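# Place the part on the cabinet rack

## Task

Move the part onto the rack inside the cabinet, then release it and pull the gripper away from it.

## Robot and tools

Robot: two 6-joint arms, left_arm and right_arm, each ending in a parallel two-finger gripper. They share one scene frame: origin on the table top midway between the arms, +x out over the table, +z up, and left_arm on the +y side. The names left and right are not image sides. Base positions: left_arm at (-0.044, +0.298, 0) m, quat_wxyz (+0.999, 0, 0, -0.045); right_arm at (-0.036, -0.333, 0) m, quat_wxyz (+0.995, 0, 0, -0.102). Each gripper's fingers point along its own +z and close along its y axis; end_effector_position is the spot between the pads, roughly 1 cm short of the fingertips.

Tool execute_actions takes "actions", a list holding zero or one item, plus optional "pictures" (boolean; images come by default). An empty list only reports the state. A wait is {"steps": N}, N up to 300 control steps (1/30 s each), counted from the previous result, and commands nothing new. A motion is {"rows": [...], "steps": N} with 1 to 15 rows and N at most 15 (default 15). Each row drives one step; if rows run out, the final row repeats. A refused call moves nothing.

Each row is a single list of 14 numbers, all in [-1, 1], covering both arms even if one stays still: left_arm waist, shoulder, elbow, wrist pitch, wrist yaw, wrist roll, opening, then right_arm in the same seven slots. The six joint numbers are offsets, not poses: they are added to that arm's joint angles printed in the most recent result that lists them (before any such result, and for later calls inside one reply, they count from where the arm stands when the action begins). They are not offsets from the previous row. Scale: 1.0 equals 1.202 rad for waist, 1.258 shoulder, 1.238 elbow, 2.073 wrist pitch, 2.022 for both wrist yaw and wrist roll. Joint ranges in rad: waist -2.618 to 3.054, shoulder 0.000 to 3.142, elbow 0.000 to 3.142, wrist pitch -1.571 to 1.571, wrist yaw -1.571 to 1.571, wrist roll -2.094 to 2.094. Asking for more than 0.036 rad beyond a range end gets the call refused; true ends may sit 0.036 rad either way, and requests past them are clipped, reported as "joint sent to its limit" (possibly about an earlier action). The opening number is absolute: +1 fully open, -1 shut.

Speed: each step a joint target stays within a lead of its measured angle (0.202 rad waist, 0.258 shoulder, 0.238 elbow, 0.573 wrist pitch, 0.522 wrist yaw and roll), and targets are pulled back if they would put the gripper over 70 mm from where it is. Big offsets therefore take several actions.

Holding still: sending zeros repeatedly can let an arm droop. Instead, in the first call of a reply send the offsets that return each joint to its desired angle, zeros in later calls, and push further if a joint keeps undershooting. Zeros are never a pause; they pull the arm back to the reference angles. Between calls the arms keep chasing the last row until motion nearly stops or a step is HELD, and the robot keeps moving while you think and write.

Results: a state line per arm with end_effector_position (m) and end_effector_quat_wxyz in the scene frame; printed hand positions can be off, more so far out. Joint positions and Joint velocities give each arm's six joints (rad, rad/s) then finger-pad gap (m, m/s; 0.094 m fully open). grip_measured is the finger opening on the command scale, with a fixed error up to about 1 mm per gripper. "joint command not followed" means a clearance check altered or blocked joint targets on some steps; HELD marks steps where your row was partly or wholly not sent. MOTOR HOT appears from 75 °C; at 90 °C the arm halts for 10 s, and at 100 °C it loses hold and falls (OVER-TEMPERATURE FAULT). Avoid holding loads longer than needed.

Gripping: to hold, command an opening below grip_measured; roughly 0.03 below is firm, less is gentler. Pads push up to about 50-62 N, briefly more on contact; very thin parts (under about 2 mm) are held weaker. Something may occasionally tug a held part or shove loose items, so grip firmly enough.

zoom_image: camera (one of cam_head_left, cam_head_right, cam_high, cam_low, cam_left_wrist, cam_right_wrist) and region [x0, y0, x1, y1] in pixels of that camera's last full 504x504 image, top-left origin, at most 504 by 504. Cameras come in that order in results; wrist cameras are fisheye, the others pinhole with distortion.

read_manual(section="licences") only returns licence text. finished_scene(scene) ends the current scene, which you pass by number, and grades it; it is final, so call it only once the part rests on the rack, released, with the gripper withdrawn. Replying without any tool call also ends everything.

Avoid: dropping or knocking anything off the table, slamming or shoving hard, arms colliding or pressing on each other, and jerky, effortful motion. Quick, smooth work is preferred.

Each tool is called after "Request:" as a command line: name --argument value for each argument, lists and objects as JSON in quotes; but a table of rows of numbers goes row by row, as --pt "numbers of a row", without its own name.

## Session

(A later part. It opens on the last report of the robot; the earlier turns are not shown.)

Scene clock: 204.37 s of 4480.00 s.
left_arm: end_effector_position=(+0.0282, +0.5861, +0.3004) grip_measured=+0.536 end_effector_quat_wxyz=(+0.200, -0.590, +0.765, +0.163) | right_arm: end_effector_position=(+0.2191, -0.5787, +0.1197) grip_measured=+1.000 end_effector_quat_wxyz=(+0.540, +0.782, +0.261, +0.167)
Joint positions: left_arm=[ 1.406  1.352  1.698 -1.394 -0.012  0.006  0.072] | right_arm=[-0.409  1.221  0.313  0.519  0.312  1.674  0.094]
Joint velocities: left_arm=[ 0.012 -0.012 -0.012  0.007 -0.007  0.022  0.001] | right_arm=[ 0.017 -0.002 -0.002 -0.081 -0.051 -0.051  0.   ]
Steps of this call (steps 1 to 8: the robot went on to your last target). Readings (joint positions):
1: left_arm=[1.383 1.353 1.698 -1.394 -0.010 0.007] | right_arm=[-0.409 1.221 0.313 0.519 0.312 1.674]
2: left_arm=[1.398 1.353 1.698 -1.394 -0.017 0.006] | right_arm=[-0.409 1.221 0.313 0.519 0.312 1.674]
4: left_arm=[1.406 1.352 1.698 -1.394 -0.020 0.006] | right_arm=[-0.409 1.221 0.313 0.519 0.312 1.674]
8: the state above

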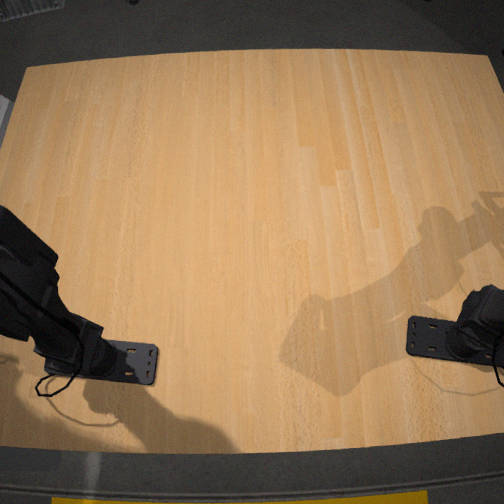

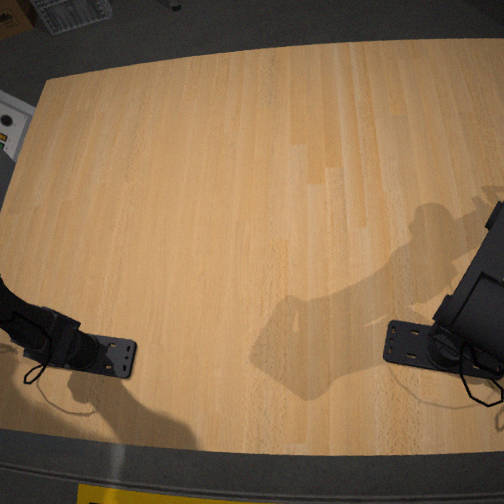

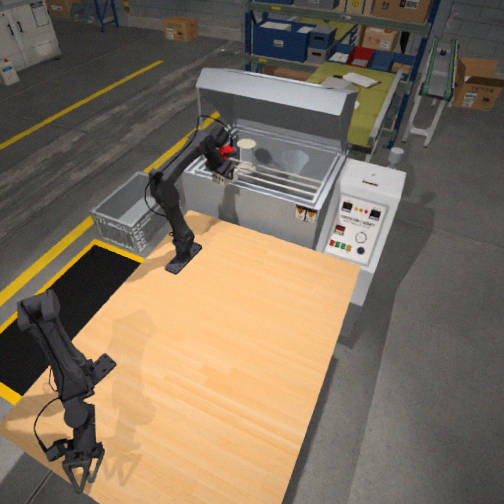

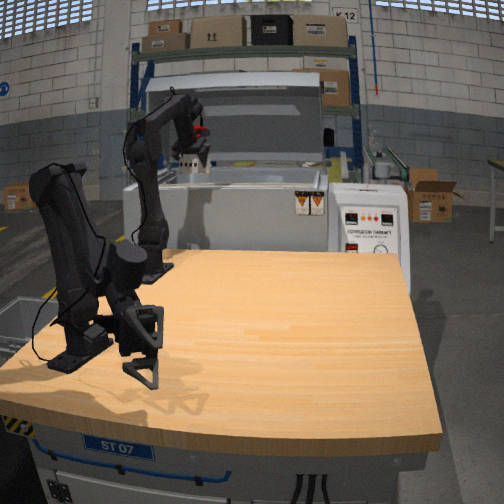

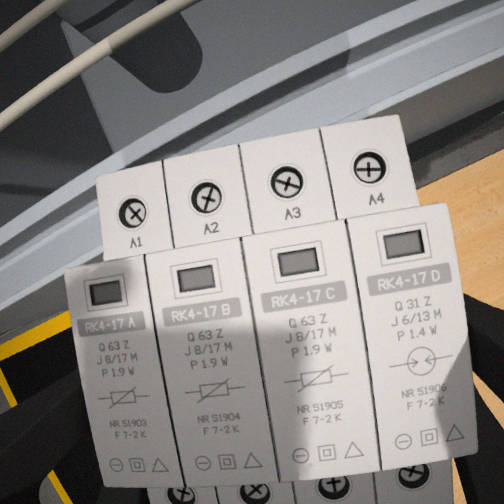

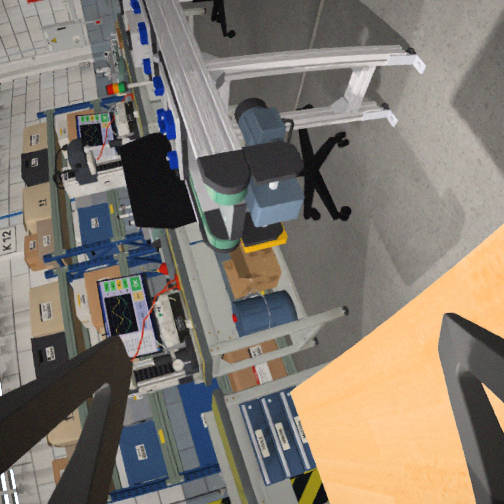

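Request:
execute_actions --actions '[{"rows": [[0,0.0,0.035,0.02,0.006,-0.003,0.5,0,0,0,0,0,0,1],[0,0.015,0.055,0.028,0.006,-0.003,0.5,0,0,0,0,0,0,1],[0,0.04,0.078,0.036,0.006,-0.003,0.5,0,0,0,0,0,0,1],[0,0.07,0.104,0.044,0.006,-0.003,0.5,0,0,0,0,0,0,1],[0,0.1,0.13,0.052,0.006,-0.003,0.5,0,0,0,0,0,0,1],[0,0.135,0.158,0.06,0.006,-0.003,0.5,0,0,0,0,0,0,1],[0,0.17,0.186,0.068,0.006,-0.003,0.5,0,0,0,0,0,0,1],[0,0.205,0.214,0.076,0.006,-0.003,0.5,0,0,0,0,0,0,1],[0,0.24,0.242,0.084,0.006,-0.003,0.5,0,0,0,0,0,0,1],[0,0.275,0.27,0.092,0.006,-0.003,0.5,0,0,0,0,0,0,1],[0,0.31,0.298,0.1,0.006,-0.003,0.5,0,0,0,0,0,0,1],[0,0.34,0.322,0.105,0.006,-0.003,0.5,0,0,0,0,0,0,1],[0,0.367,0.343,0.11,0.006,-0.003,0.5,0,0,0,0,0,0,1],[0,0.39,0.36,0.11,0.006,-0.003,0.5,0,0,0,0,0,0,1],[0,0.405,0.373,0.11,0.006,-0.003,0.5,0,0,0,0,0,0,1]], "steps": 15}]' --pictures false

Request:
execute_actions --actions '[{"steps": 12}]'

Scene clock: 228.63 s of 4480.00 s.
left_arm: end_effector_position=(+0.0671, +0.7328, +0.2835) grip_measured=+0.536 end_effector_quat_wxyz=(+0.222, -0.585, +0.760, +0.178) | right_arm: end_effector_position=(+0.2191, -0.5787, +0.1197) grip_measured=+1.000 end_effector_quat_wxyz=(+0.540, +0.782, +0.261, +0.167)
Joint positions: left_arm=[ 1.406  1.842  2.093 -1.245 -0.008  0.006  0.072] | right_arm=[-0.409  1.221  0.313  0.519  0.312  1.674  0.094]
Joint velocities: left_arm=[ 0.012  1.077  0.491  0.344 -0.022 -0.007 -0.001] | right_arm=[ 0.007 -0.022 -0.002 -0.037  0.051 -0.037  0.   ]
Steps of this call (steps 1 to 30: the robot went on to your last target; steps 31 to 90: nothing new was sent; then 20.77 s passed at rest; steps 91 to 105: all 15 steps of this action). Readings (joint positions):
91: left_arm=[1.406 1.353 1.698 -1.394 -0.009 0.006] | right_arm=[-0.409 1.221 0.313 0.519 0.312 1.674]
92: left_arm=[1.406 1.358 1.705 -1.397 -0.009 0.006] | right_arm=[-0.409 1.221 0.313 0.519 0.312 1.674]
94: left_arm=[1.406 1.388 1.745 -1.403 -0.009 0.006] | right_arm=[-0.409 1.221 0.313 0.519 0.312 1.674]
98: left_arm=[1.406 1.524 1.883 -1.373 -0.008 0.006] | right_arm=[-0.409 1.221 0.313 0.519 0.312 1.674]
105: the state above

Scene clock: 229.03 s of 4480.00 s.
left_arm: end_effector_position=(+0.0716, +0.7503, +0.2699) grip_measured=+0.536 end_effector_quat_wxyz=(+0.219, -0.586, +0.760, +0.175) | right_arm: end_effector_position=(+0.2191, -0.5787, +0.1197) grip_measured=+1.000 end_effector_quat_wxyz=(+0.540, +0.782, +0.261, +0.167)
Joint positions: left_arm=[ 1.406  1.905  2.121 -1.218 -0.008  0.006  0.072] | right_arm=[-0.409  1.221  0.313  0.519  0.312  1.674  0.094]
Joint velocities: left_arm=[-0.012 -0.09   0.037  0.007  0.007 -0.037  0.   ] | right_arm=[ 0.012 -0.022  0.007 -0.022 -0.007  0.022  0.   ]
Steps of this call (steps 1 to 12: the robot went on to your last target). Readings (joint positions):
1: left_arm=[1.406 1.873 2.104 -1.231 -0.008 0.006] | right_arm=[-0.409 1.221 0.313 0.519 0.312 1.674]
2: left_arm=[1.406 1.896 2.107 -1.220 -0.008 0.006] | right_arm=[-0.409 1.221 0.313 0.519 0.312 1.674]
4: left_arm=[1.406 1.921 2.107 -1.218 -0.008 0.006] | right_arm=[-0.409 1.221 0.313 0.519 0.312 1.674]
8: left_arm=[1.406 1.920 2.111 -1.218 -0.008 0.006] | right_arm=[-0.409 1.221 0.313 0.519 0.312 1.674]
12: the state above

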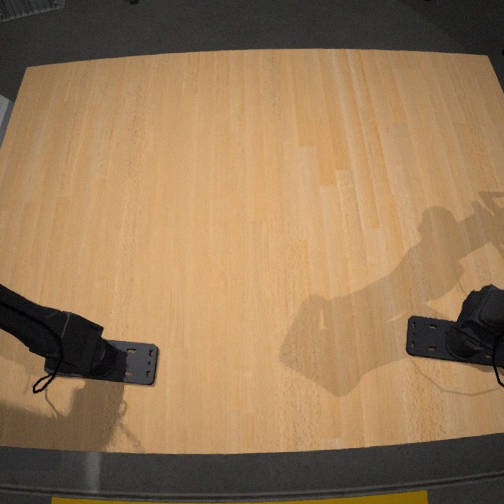

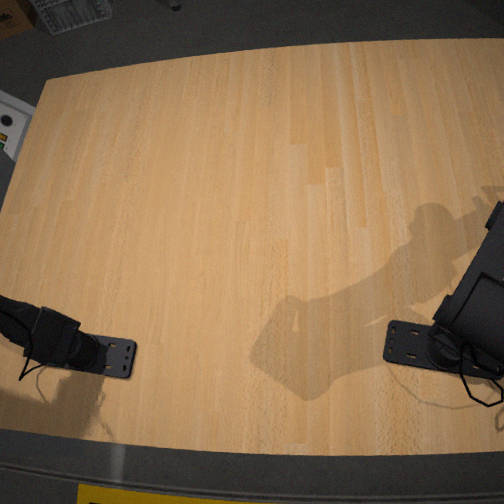

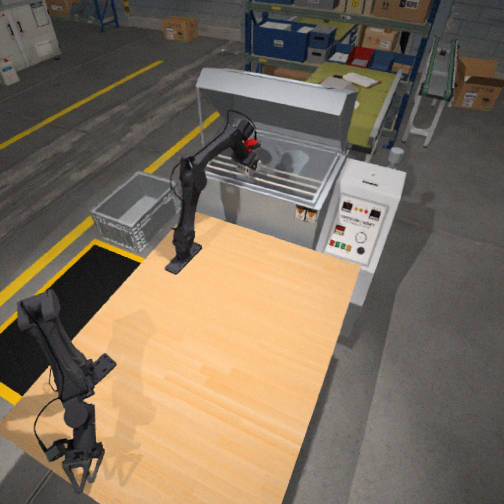

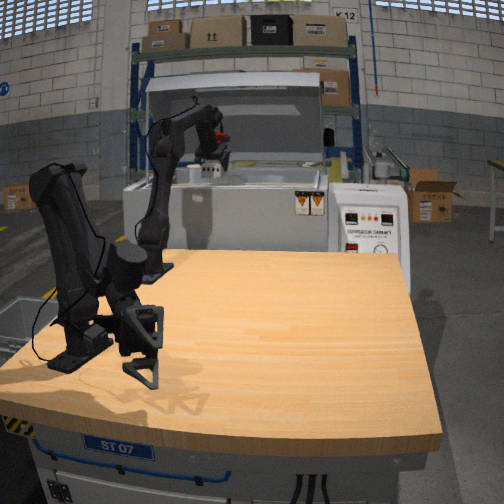

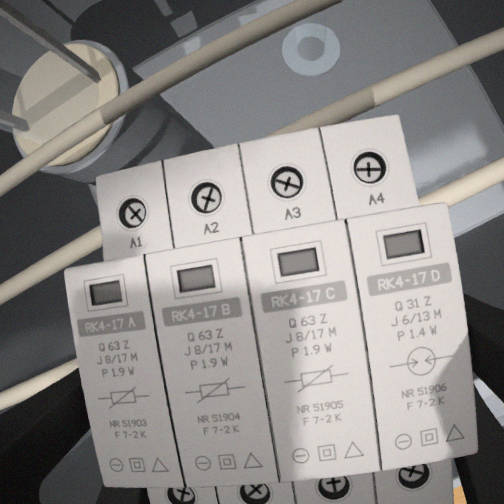

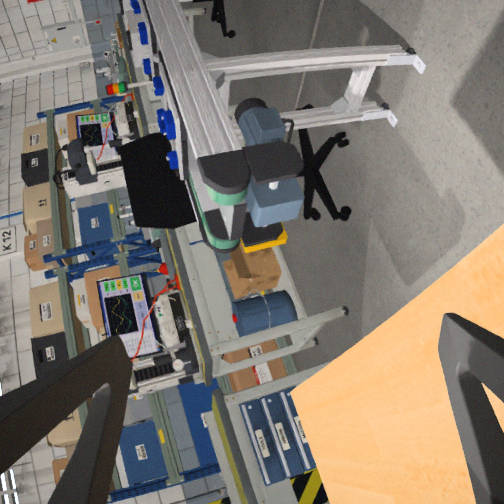

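Request:
zoom_image --camera "cam_high" --region '[180, 100, 340, 220]'

Request:
zoom_image --camera "cam_low" --region '[150, 100, 290, 210]'

Request:
zoom_image --camera "cam_left_wrist" --region '[0, 0, 504, 504]'

Region (180, 100, 340, 220) of cam_high's 504x504 image, scaled by 3.150, with more detail than that image has; it fills the top 378 rows of this view, and the rest is white.

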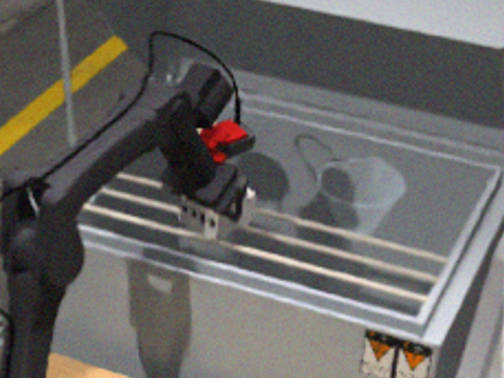

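Region (150, 100, 290, 210) of cam_low's 504x504 image, scaled by 3.600, with more detail than that image has; it fills the top 396 rows of this view, and the rest is white.

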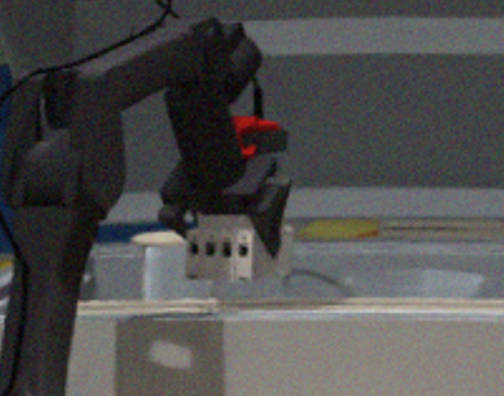

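Region (0, 0, 504, 504) of cam_left_wrist's 504x504 image, scaled by 1.000.

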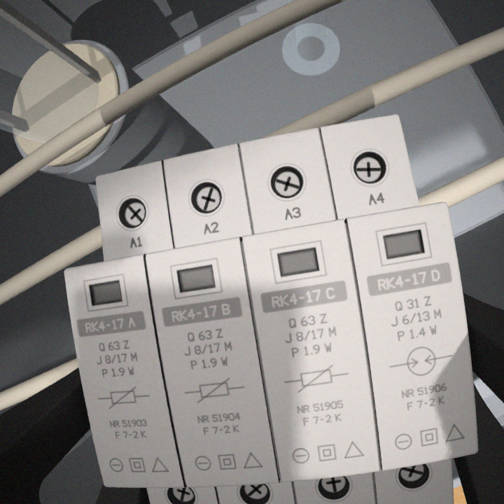

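Request:
execute_actions --actions '[{"rows": [[0,-0.03,0.037,0.025,0.006,-0.003,0.5,0,0,0,0,0,0,1],[0,-0.024,0.047,0.026,0.006,-0.003,0.5,0,0,0,0,0,0,1],[0,-0.016,0.058,0.027,0.006,-0.003,0.5,0,0,0,0,0,0,1],[0,-0.007,0.07,0.028,0.006,-0.003,0.5,0,0,0,0,0,0,1],[0,0.003,0.082,0.029,0.006,-0.003,0.5,0,0,0,0,0,0,1],[0,0.013,0.094,0.03,0.006,-0.003,0.5,0,0,0,0,0,0,1],[0,0.023,0.106,0.031,0.006,-0.003,0.5,0,0,0,0,0,0,1],[0,0.033,0.118,0.032,0.006,-0.003,0.5,0,0,0,0,0,0,1],[0,0.043,0.13,0.033,0.006,-0.003,0.5,0,0,0,0,0,0,1],[0,0.052,0.14,0.033,0.006,-0.003,0.5,0,0,0,0,0,0,1],[0,0.06,0.15,0.033,0.006,-0.003,0.5,0,0,0,0,0,0,1],[0,0.067,0.158,0.033,0.006,-0.003,0.5,0,0,0,0,0,0,1],[0,0.073,0.164,0.033,0.006,-0.003,0.5,0,0,0,0,0,0,1],[0,0.078,0.168,0.033,0.006,-0.003,0.5,0,0,0,0,0,0,1],[0,0.081,0.17,0.033,0.006,-0.003,0.5,0,0,0,0,0,0,1]], "steps": 15}]' --pictures false

Request:
execute_actions --actions '[{"steps": 12}]'

Scene clock: 277.67 s of 4480.00 s.
left_arm: end_effector_position=(+0.0804, +0.7819, +0.2795) grip_measured=+0.536 end_effector_quat_wxyz=(+0.243, -0.580, +0.754, +0.192) | right_arm: end_effector_position=(+0.2191, -0.5787, +0.1197) grip_measured=+1.000 end_effector_quat_wxyz=(+0.540, +0.782, +0.261, +0.167)
Joint positions: left_arm=[ 1.406  2.015  2.286 -1.213 -0.005  0.006  0.072] | right_arm=[-0.409  1.221  0.313  0.519  0.312  1.674  0.094]
Joint velocities: left_arm=[-0.002  0.232  0.11   0.007 -0.007 -0.037  0.001] | right_arm=[-0.007  0.002  0.022  0.022 -0.051  0.037  0.   ]
Steps of this call (steps 1 to 30: the robot went on to your last target; steps 31 to 90: nothing new was sent; then 45.13 s passed at rest; steps 91 to 105: all 15 steps of this action). Readings (joint positions):
91: left_arm=[1.406 1.899 2.123 -1.218 -0.008 0.006] | right_arm=[-0.409 1.221 0.313 0.519 0.312 1.674]
92: left_arm=[1.406 1.899 2.126 -1.219 -0.007 0.006] | right_arm=[-0.409 1.221 0.313 0.519 0.312 1.674]
94: left_arm=[1.406 1.906 2.144 -1.222 -0.006 0.006] | right_arm=[-0.409 1.221 0.313 0.519 0.312 1.674]
98: left_arm=[1.406 1.938 2.208 -1.220 -0.006 0.006] | right_arm=[-0.409 1.221 0.313 0.519 0.312 1.674]
105: the state above

Scene clock: 278.07 s of 4480.00 s.
left_arm: end_effector_position=(+0.0815, +0.7860, +0.2697) grip_measured=+0.536 end_effector_quat_wxyz=(+0.236, -0.582, +0.756, +0.186) | right_arm: end_effector_position=(+0.2191, -0.5787, +0.1197) grip_measured=+1.000 end_effector_quat_wxyz=(+0.540, +0.782, +0.261, +0.167)
Joint positions: left_arm=[ 1.406  2.039  2.29  -1.212 -0.005  0.006  0.072] | right_arm=[-0.409  1.221  0.313  0.519  0.312  1.674  0.094]
Joint velocities: left_arm=[-0.017 -0.012 -0.002  0.022 -0.022  0.007 -0.001] | right_arm=[-0.022 -0.002 -0.007 -0.037  0.022  0.007  0.   ]
Steps of this call (steps 1 to 12: the robot went on to your last target). Readings (joint positions):
1: left_arm=[1.406 2.022 2.288 -1.212 -0.005 0.006] | right_arm=[-0.409 1.221 0.313 0.519 0.312 1.674]
2: left_arm=[1.406 2.028 2.288 -1.212 -0.005 0.006] | right_arm=[-0.409 1.221 0.313 0.519 0.312 1.674]
4: left_arm=[1.406 2.036 2.288 -1.212 -0.005 0.006] | right_arm=[-0.409 1.221 0.313 0.519 0.312 1.674]
8: left_arm=[1.406 2.039 2.288 -1.212 -0.005 0.006] | right_arm=[-0.409 1.221 0.313 0.519 0.312 1.674]
12: the state above

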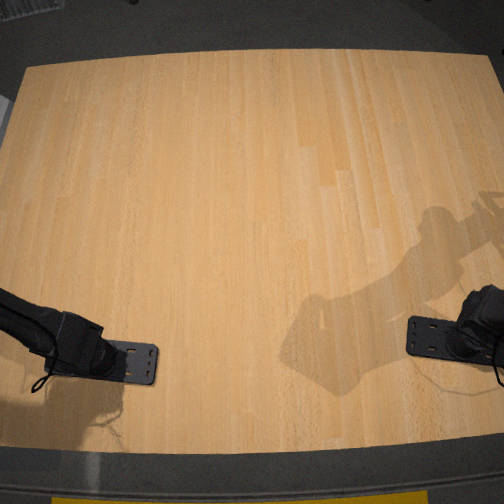

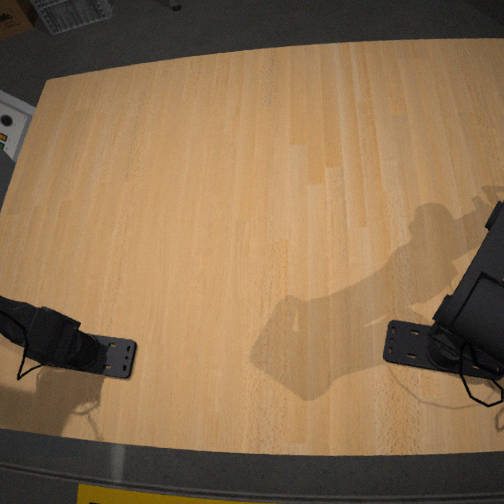

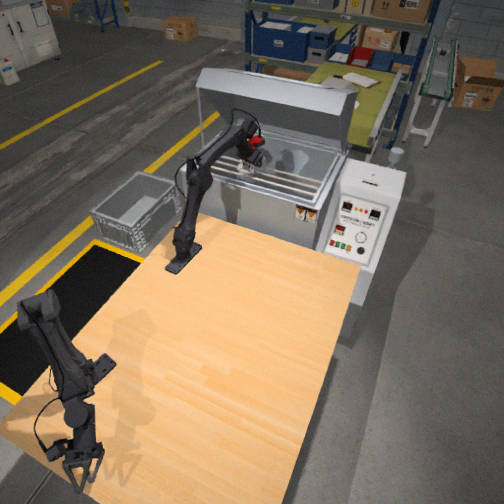

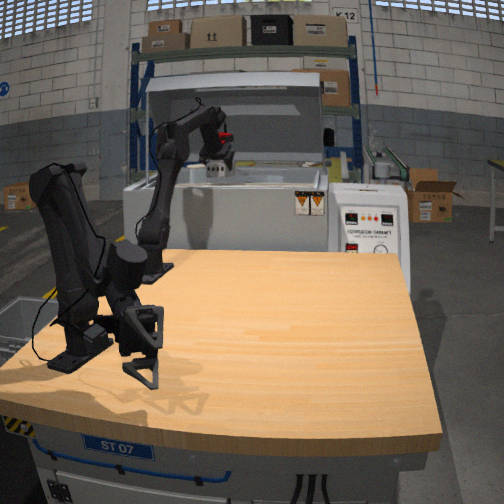

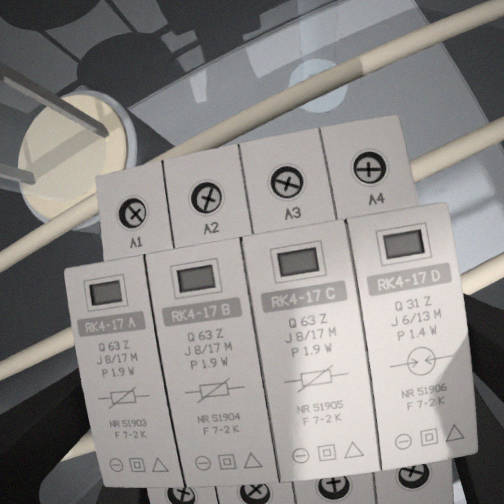

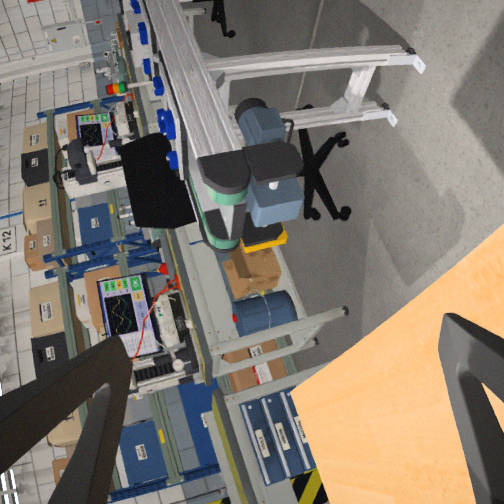

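Request:
execute_actions --actions '[{"rows": [[0,-0.027,0.027,0.034,0.003,-0.003,0.5,0,0,0,0,0,0,1],[0,-0.029,0.02,0.038,0.003,-0.003,0.5,0,0,0,0,0,0,1],[0,-0.031,0.012,0.042,0.003,-0.003,0.5,0,0,0,0,0,0,1],[0,-0.033,0.004,0.046,0.003,-0.003,0.5,0,0,0,0,0,0,1],[0,-0.035,-0.004,0.05,0.003,-0.003,0.5,0,0,0,0,0,0,1],[0,-0.037,-0.012,0.054,0.003,-0.003,0.5,0,0,0,0,0,0,1],[0,-0.039,-0.02,0.058,0.003,-0.003,0.5,0,0,0,0,0,0,1],[0,-0.041,-0.028,0.062,0.003,-0.003,0.5,0,0,0,0,0,0,1],[0,-0.043,-0.036,0.065,0.003,-0.003,0.5,0,0,0,0,0,0,1],[0,-0.045,-0.044,0.068,0.003,-0.003,0.5,0,0,0,0,0,0,1],[0,-0.046,-0.051,0.07,0.003,-0.003,0.5,0,0,0,0,0,0,1],[0,-0.047,-0.057,0.07,0.003,-0.003,0.5,0,0,0,0,0,0,1],[0,-0.048,-0.062,0.07,0.003,-0.003,0.5,0,0,0,0,0,0,1],[0,-0.0485,-0.066,0.07,0.003,-0.003,0.5,0,0,0,0,0,0,1],[0,-0.0485,-0.0695,0.07,0.003,-0.003,0.5,0,0,0,0,0,0,1]], "steps": 15}]' --pictures false

Request:
execute_actions --actions '[{"steps": 12}]'

Scene clock: 290.03 s of 4480.00 s.
left_arm: end_effector_position=(+0.0823, +0.7893, +0.2512) grip_measured=+0.536 end_effector_quat_wxyz=(+0.231, -0.583, +0.757, +0.182) | right_arm: end_effector_position=(+0.2191, -0.5787, +0.1197) grip_measured=+1.000 end_effector_quat_wxyz=(+0.540, +0.782, +0.261, +0.167)
Joint positions: left_arm=[ 1.406  2.028  2.201 -1.147 -0.005  0.006  0.072] | right_arm=[-0.409  1.221  0.313  0.519  0.312  1.674  0.094]
Joint velocities: left_arm=[-0.012  0.012 -0.164  0.007 -0.037  0.007 -0.001] | right_arm=[-0.012 -0.027  0.007 -0.022 -0.007 -0.081  0.   ]
Steps of this call (steps 1 to 30: the robot went on to your last target; steps 31 to 90: nothing new was sent; then 8.47 s passed at rest; steps 91 to 105: all 15 steps of this action). Readings (joint positions):
91: left_arm=[1.406 2.039 2.290 -1.212 -0.005 0.006] | right_arm=[-0.409 1.221 0.313 0.519 0.312 1.674]
92: left_arm=[1.406 2.039 2.290 -1.212 -0.005 0.006] | right_arm=[-0.409 1.221 0.313 0.519 0.312 1.674]
94: left_arm=[1.406 2.039 2.290 -1.208 -0.005 0.006] | right_arm=[-0.409 1.221 0.313 0.519 0.312 1.674]
98: left_arm=[1.406 2.032 2.264 -1.178 -0.005 0.006] | right_arm=[-0.409 1.221 0.313 0.519 0.312 1.674]
105: the state above

Scene clock: 290.43 s of 4480.00 s.
left_arm: end_effector_position=(+0.0825, +0.7899, +0.2485) grip_measured=+0.536 end_effector_quat_wxyz=(+0.230, -0.583, +0.758, +0.182) | right_arm: end_effector_position=(+0.2191, -0.5787, +0.1197) grip_measured=+1.000 end_effector_quat_wxyz=(+0.540, +0.782, +0.261, +0.167)
Joint positions: left_arm=[ 1.406  2.028  2.19  -1.138 -0.005  0.006  0.072] | right_arm=[-0.409  1.221  0.313  0.519  0.312  1.674  0.094]
Joint velocities: left_arm=[-0.002 -0.002 -0.002 -0.007 -0.007 -0.037  0.   ] | right_arm=[-0.017  0.017 -0.012  0.007 -0.022 -0.007  0.   ]
Steps of this call (steps 1 to 12: the robot went on to your last target). Readings (joint positions):
1: left_arm=[1.406 2.028 2.195 -1.146 -0.005 0.006] | right_arm=[-0.409 1.221 0.313 0.519 0.312 1.674]
2: left_arm=[1.406 2.028 2.192 -1.146 -0.005 0.006] | right_arm=[-0.409 1.221 0.313 0.519 0.312 1.674]
4: left_arm=[1.406 2.028 2.190 -1.146 -0.005 0.006] | right_arm=[-0.409 1.221 0.313 0.519 0.312 1.674]
8: left_arm=[1.406 2.028 2.190 -1.140 -0.005 0.006] | right_arm=[-0.409 1.221 0.313 0.519 0.312 1.674]
12: the state above

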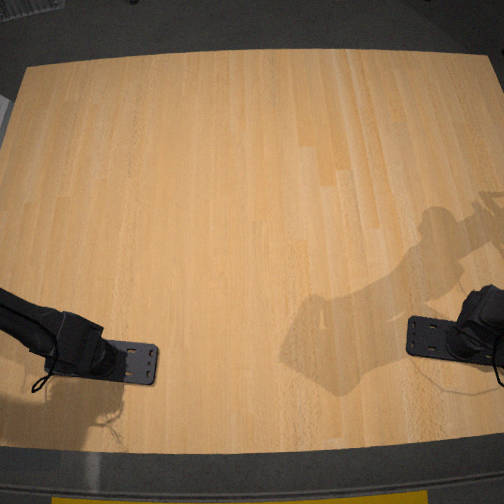

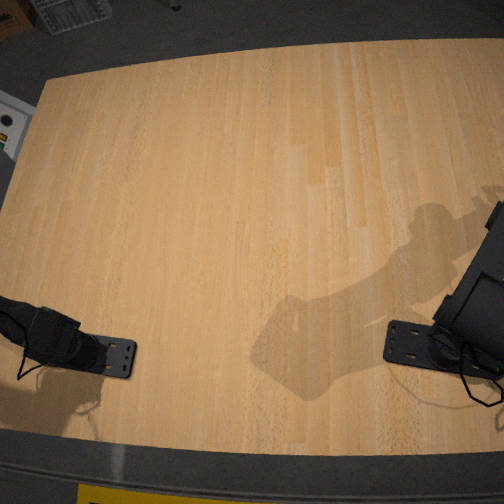

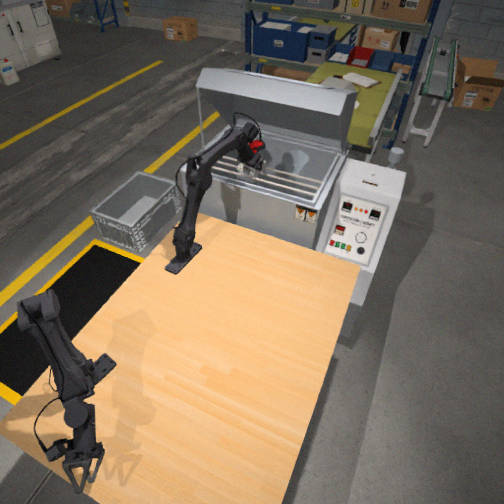

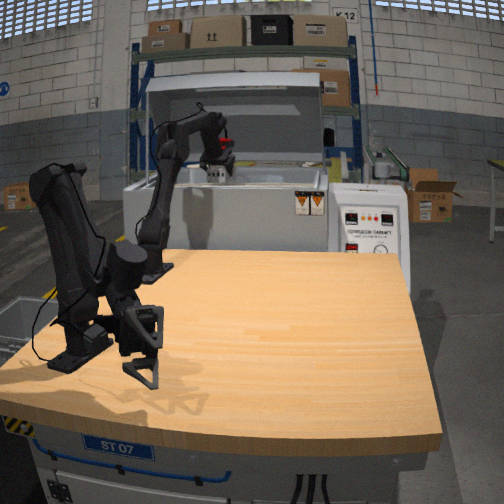

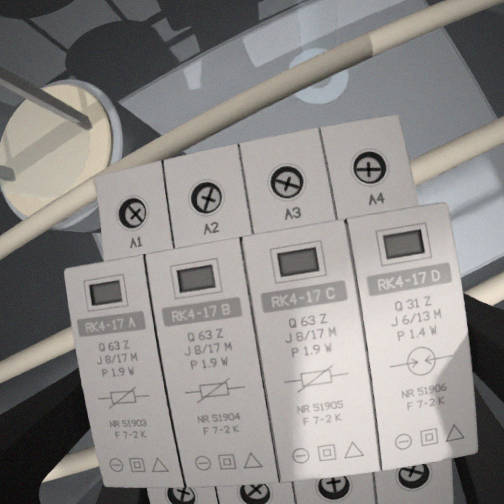

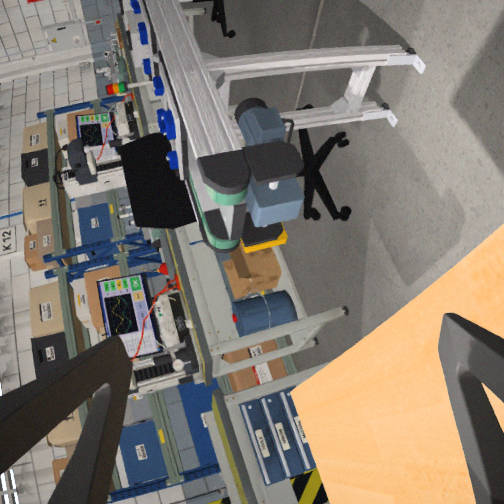

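Request:
zoom_image --camera "cam_high" --region '[210, 125, 300, 195]'

Request:
zoom_image --camera "cam_low" --region '[175, 135, 265, 200]'

Region (210, 125, 300, 195) of cam_high's 504x504 image, scaled by 5.600, with more detail than that image has.

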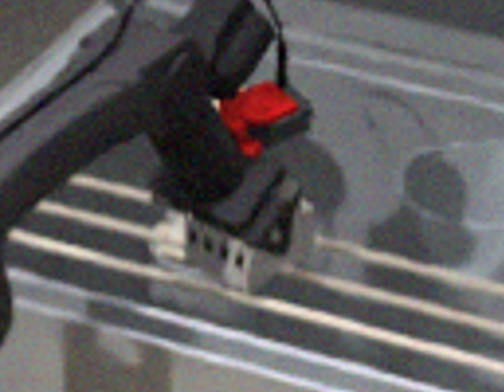

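Region (175, 135, 265, 200) of cam_low's 504x504 image, scaled by 5.600, with more detail than that image has.

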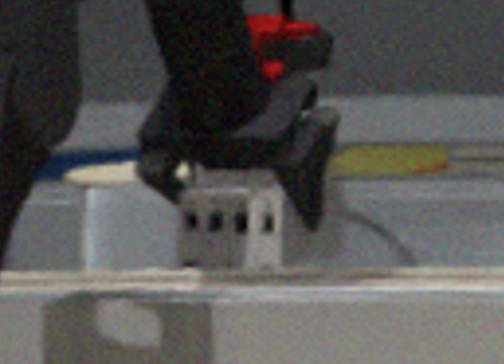

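Request:
execute_actions --actions '[{"rows": [[0,-0.042,0.006,0.038,0.003,-0.003,0.5,0,0,0,0,0,0,1],[0,-0.045,-0.002,0.043,0.003,-0.003,0.5,0,0,0,0,0,0,1],[0,-0.048,-0.011,0.048,0.003,-0.003,0.5,0,0,0,0,0,0,1],[0,-0.051,-0.02,0.053,0.003,-0.003,0.5,0,0,0,0,0,0,1],[0,-0.054,-0.029,0.058,0.003,-0.003,0.5,0,0,0,0,0,0,1],[0,-0.057,-0.038,0.063,0.003,-0.003,0.5,0,0,0,0,0,0,1],[0,-0.06,-0.047,0.068,0.003,-0.003,0.5,0,0,0,0,0,0,1],[0,-0.063,-0.056,0.073,0.003,-0.003,0.5,0,0,0,0,0,0,1],[0,-0.066,-0.065,0.078,0.003,-0.003,0.5,0,0,0,0,0,0,1],[0,-0.069,-0.074,0.082,0.003,-0.003,0.5,0,0,0,0,0,0,1],[0,-0.072,-0.082,0.085,0.003,-0.003,0.5,0,0,0,0,0,0,1],[0,-0.074,-0.09,0.088,0.003,-0.003,0.5,0,0,0,0,0,0,1],[0,-0.076,-0.097,0.088,0.003,-0.003,0.5,0,0,0,0,0,0,1],[0,-0.077,-0.103,0.088,0.003,-0.003,0.5,0,0,0,0,0,0,1],[0,-0.077,-0.107,0.088,0.003,-0.003,0.5,0,0,0,0,0,0,1]], "steps": 15}]' --pictures false

Request:
execute_actions --actions '[{"steps": 12}]'

Scene clock: 304.57 s of 4480.00 s.
left_arm: end_effector_position=(+0.0822, +0.7886, +0.2351) grip_measured=+0.536 end_effector_quat_wxyz=(+0.234, -0.582, +0.756, +0.185) | right_arm: end_effector_position=(+0.2191, -0.5787, +0.1197) grip_measured=+1.000 end_effector_quat_wxyz=(+0.540, +0.782, +0.261, +0.167)
Joint positions: left_arm=[ 1.406  1.981  2.058 -1.042 -0.005  0.006  0.072] | right_arm=[-0.409  1.221  0.313  0.519  0.312  1.674  0.094]
Joint velocities: left_arm=[ 0.007 -0.022 -0.212  0.037 -0.007 -0.022 -0.   ] | right_arm=[-0.007 -0.017 -0.007  0.051 -0.007 -0.037  0.   ]
Steps of this call (steps 1 to 30: the robot went on to your last target; steps 31 to 90: nothing new was sent; then 10.63 s passed at rest; steps 91 to 105: all 15 steps of this action). Readings (joint positions):
91: left_arm=[1.406 2.028 2.190 -1.137 -0.005 0.006] | right_arm=[-0.409 1.221 0.313 0.519 0.312 1.674]
92: left_arm=[1.406 2.026 2.187 -1.133 -0.005 0.006] | right_arm=[-0.409 1.221 0.313 0.519 0.312 1.674]
94: left_arm=[1.406 2.019 2.171 -1.120 -0.005 0.006] | right_arm=[-0.409 1.221 0.313 0.519 0.312 1.674]
98: left_arm=[1.406 2.001 2.128 -1.091 -0.005 0.006] | right_arm=[-0.409 1.221 0.313 0.519 0.312 1.674]
105: the state above

Scene clock: 304.97 s of 4480.00 s.
left_arm: end_effector_position=(+0.0827, +0.7897, +0.2344) grip_measured=+0.536 end_effector_quat_wxyz=(+0.237, -0.582, +0.756, +0.187) | right_arm: end_effector_position=(+0.2191, -0.5787, +0.1197) grip_measured=+1.000 end_effector_quat_wxyz=(+0.540, +0.782, +0.261, +0.167)
Joint positions: left_arm=[ 1.406  1.978  2.047 -1.027 -0.004  0.006  0.072] | right_arm=[-0.409  1.221  0.313  0.519  0.312  1.674  0.094]
Joint velocities: left_arm=[-0.002 -0.007 -0.002 -0.051 -0.022 -0.051 -0.   ] | right_arm=[-0.002  0.007  0.022  0.051 -0.139 -0.051  0.   ]
Steps of this call (steps 1 to 12: the robot went on to your last target). Readings (joint positions):
1: left_arm=[1.406 1.980 2.052 -1.040 -0.005 0.006] | right_arm=[-0.409 1.221 0.313 0.519 0.312 1.674]
2: left_arm=[1.406 1.980 2.049 -1.037 -0.004 0.006] | right_arm=[-0.409 1.221 0.313 0.519 0.312 1.674]
4: left_arm=[1.406 1.978 2.049 -1.032 -0.004 0.006] | right_arm=[-0.409 1.221 0.313 0.519 0.312 1.674]
8: left_arm=[1.406 1.978 2.048 -1.027 -0.004 0.006] | right_arm=[-0.409 1.221 0.313 0.519 0.312 1.674]
12: the state above

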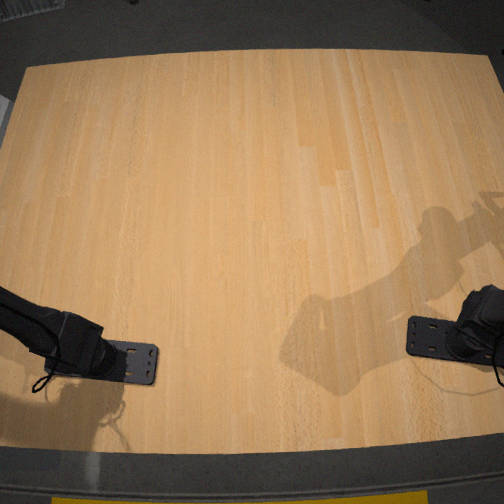

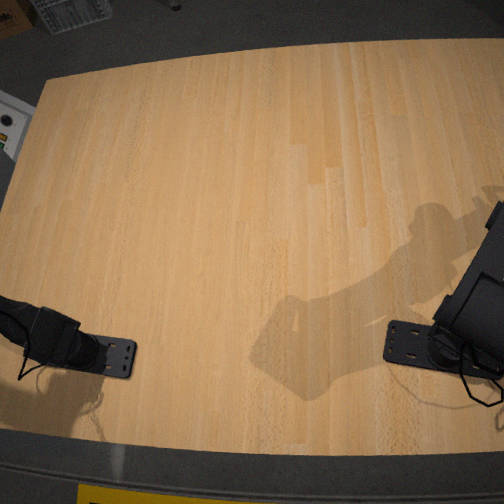

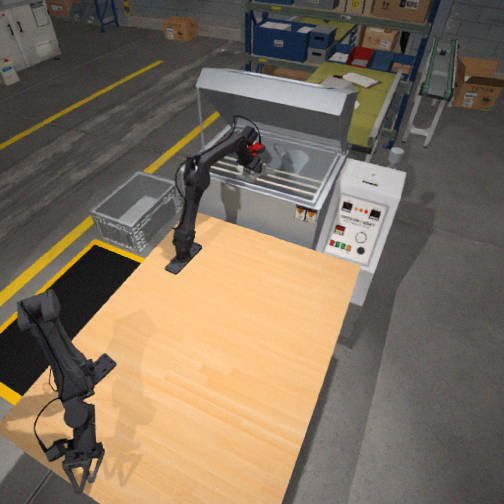

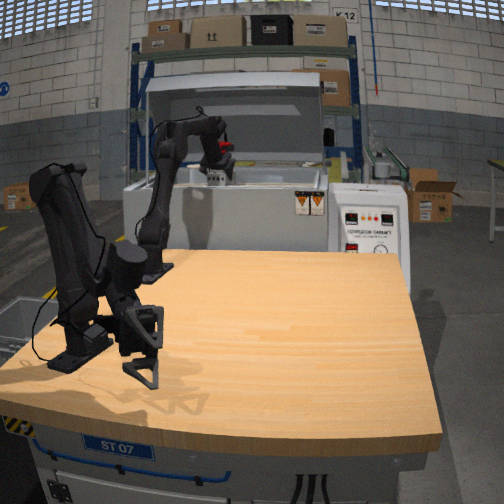

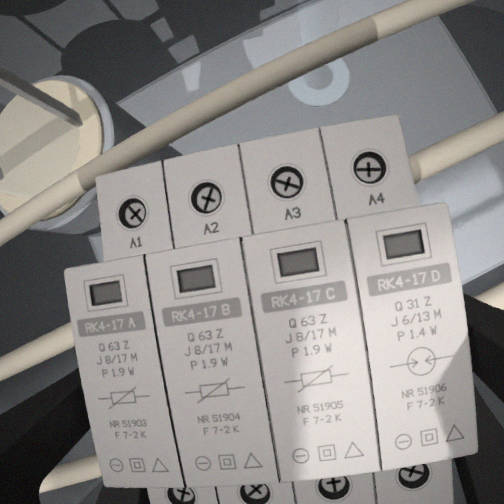

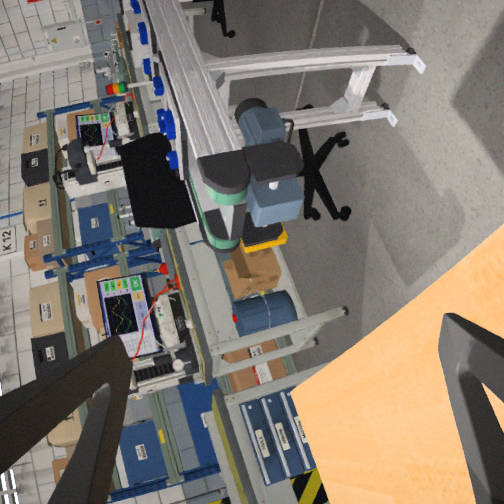

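Request:
execute_actions --actions '[{"rows": [[0,-0.038,0.003,0.038,0.003,-0.003,0.5,0,0,0,0,0,0,1],[0,-0.039,-0.002,0.041,0.003,-0.003,0.5,0,0,0,0,0,0,1],[0,-0.04,-0.007,0.044,0.003,-0.003,0.5,0,0,0,0,0,0,1],[0,-0.041,-0.012,0.047,0.003,-0.003,0.5,0,0,0,0,0,0,1],[0,-0.042,-0.017,0.05,0.003,-0.003,0.5,0,0,0,0,0,0,1],[0,-0.043,-0.022,0.053,0.003,-0.003,0.5,0,0,0,0,0,0,1],[0,-0.044,-0.027,0.056,0.003,-0.003,0.5,0,0,0,0,0,0,1],[0,-0.045,-0.032,0.059,0.003,-0.003,0.5,0,0,0,0,0,0,1],[0,-0.046,-0.037,0.062,0.003,-0.003,0.5,0,0,0,0,0,0,1],[0,-0.047,-0.042,0.062,0.003,-0.003,0.5,0,0,0,0,0,0,1],[0,-0.048,-0.047,0.062,0.003,-0.003,0.5,0,0,0,0,0,0,1],[0,-0.0485,-0.052,0.062,0.003,-0.003,0.5,0,0,0,0,0,0,1]], "steps": 15}]' --pictures false

Request:
execute_actions --actions '[{"steps": 10}]'

Scene clock: 313.57 s of 4480.00 s.
left_arm: end_effector_position=(+0.0831, +0.7907, +0.2315) grip_measured=+0.536 end_effector_quat_wxyz=(+0.247, -0.579, +0.752, +0.193) | right_arm: end_effector_position=(+0.2191, -0.5787, +0.1197) grip_measured=+1.000 end_effector_quat_wxyz=(+0.540, +0.782, +0.261, +0.167)
Joint positions: left_arm=[ 1.406  1.951  1.981 -0.964 -0.003  0.005  0.072] | right_arm=[-0.409  1.221  0.313  0.519  0.312  1.674  0.094]
Joint velocities: left_arm=[ 0.007 -0.017 -0.017  0.051 -0.007 -0.022  0.   ] | right_arm=[ 0.017  0.007  0.017  0.022 -0.037  0.007  0.   ]
Steps of this call (steps 1 to 30: the robot went on to your last target; steps 31 to 90: nothing new was sent; then 5.10 s passed at rest; steps 91 to 105: all 15 steps of this action). Readings (joint positions):
91: left_arm=[1.406 1.978 2.045 -1.026 -0.004 0.006] | right_arm=[-0.409 1.221 0.313 0.519 0.312 1.674]
92: left_arm=[1.406 1.977 2.042 -1.022 -0.004 0.006] | right_arm=[-0.409 1.221 0.313 0.519 0.312 1.674]
94: left_arm=[1.406 1.974 2.032 -1.014 -0.004 0.006] | right_arm=[-0.409 1.221 0.313 0.519 0.312 1.674]
98: left_arm=[1.406 1.965 2.010 -0.992 -0.003 0.005] | right_arm=[-0.409 1.221 0.313 0.519 0.312 1.674]
105: the state above

Scene clock: 313.90 s of 4480.00 s.
left_arm: end_effector_position=(+0.0832, +0.7908, +0.2317) grip_measured=+0.536 end_effector_quat_wxyz=(+0.247, -0.579, +0.752, +0.194) | right_arm: end_effector_position=(+0.2191, -0.5787, +0.1197) grip_measured=+1.000 end_effector_quat_wxyz=(+0.540, +0.782, +0.261, +0.167)
Joint positions: left_arm=[ 1.406  1.95   1.98  -0.963 -0.003  0.005  0.072] | right_arm=[-0.409  1.221  0.313  0.519  0.312  1.674  0.094]
Joint velocities: left_arm=[ 0.022  0.002  0.007 -0.081  0.022 -0.022 -0.   ] | right_arm=[ 0.022  0.007 -0.002 -0.051 -0.007 -0.007  0.   ]
Steps of this call (steps 1 to 10: the robot went on to your last target). Readings (joint positions):
1: left_arm=[1.406 1.950 1.981 -0.963 -0.003 0.005] | right_arm=[-0.409 1.221 0.313 0.519 0.312 1.674]
2: left_arm=[1.406 1.950 1.981 -0.963 -0.003 0.005] | right_arm=[-0.409 1.221 0.313 0.519 0.312 1.674]
4: left_arm=[1.406 1.950 1.980 -0.963 -0.003 0.005] | right_arm=[-0.409 1.221 0.313 0.519 0.312 1.674]
8: left_arm=[1.406 1.950 1.980 -0.963 -0.003 0.005] | right_arm=[-0.409 1.221 0.313 0.519 0.312 1.674]
10: the state above

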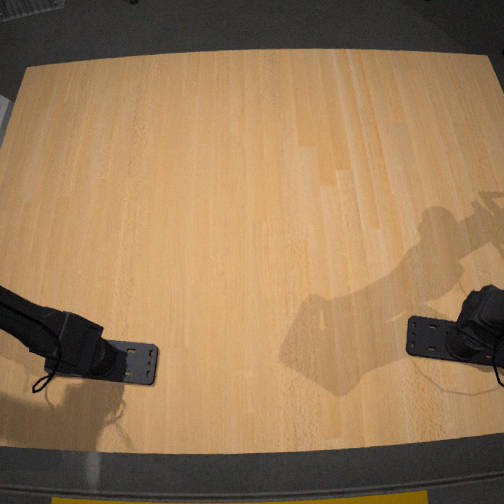

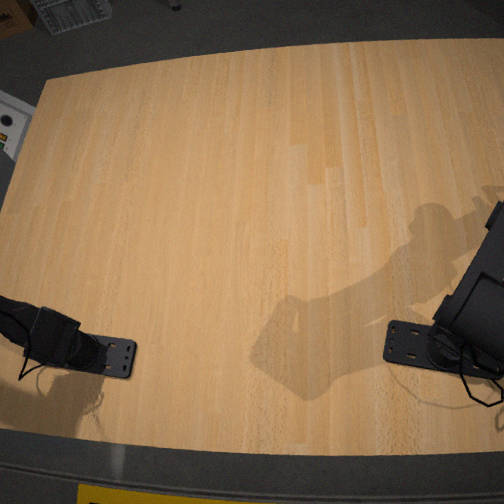

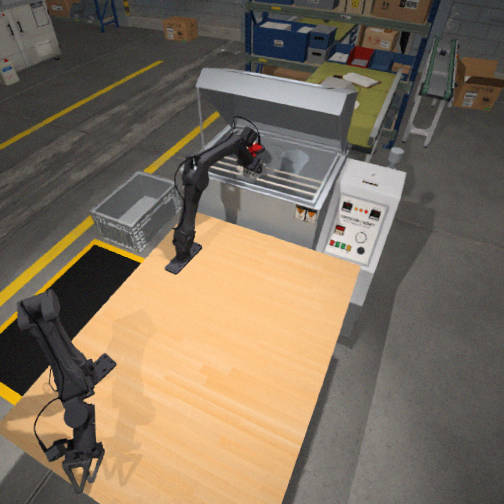

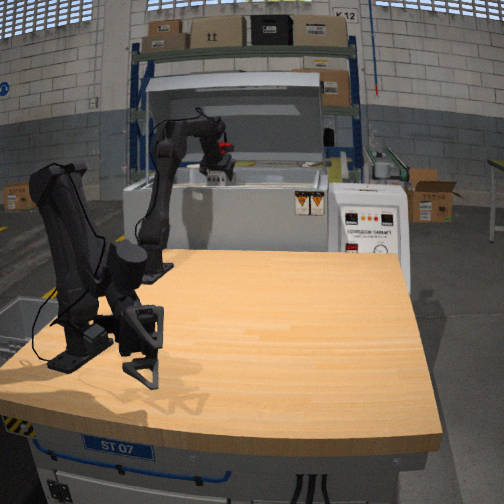

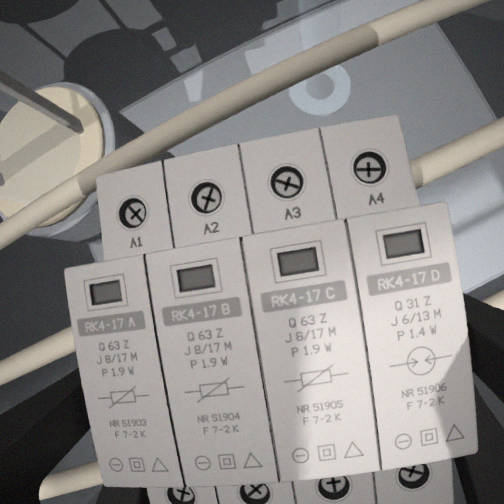

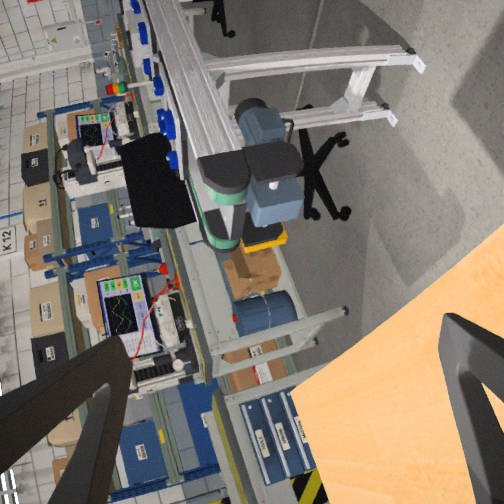

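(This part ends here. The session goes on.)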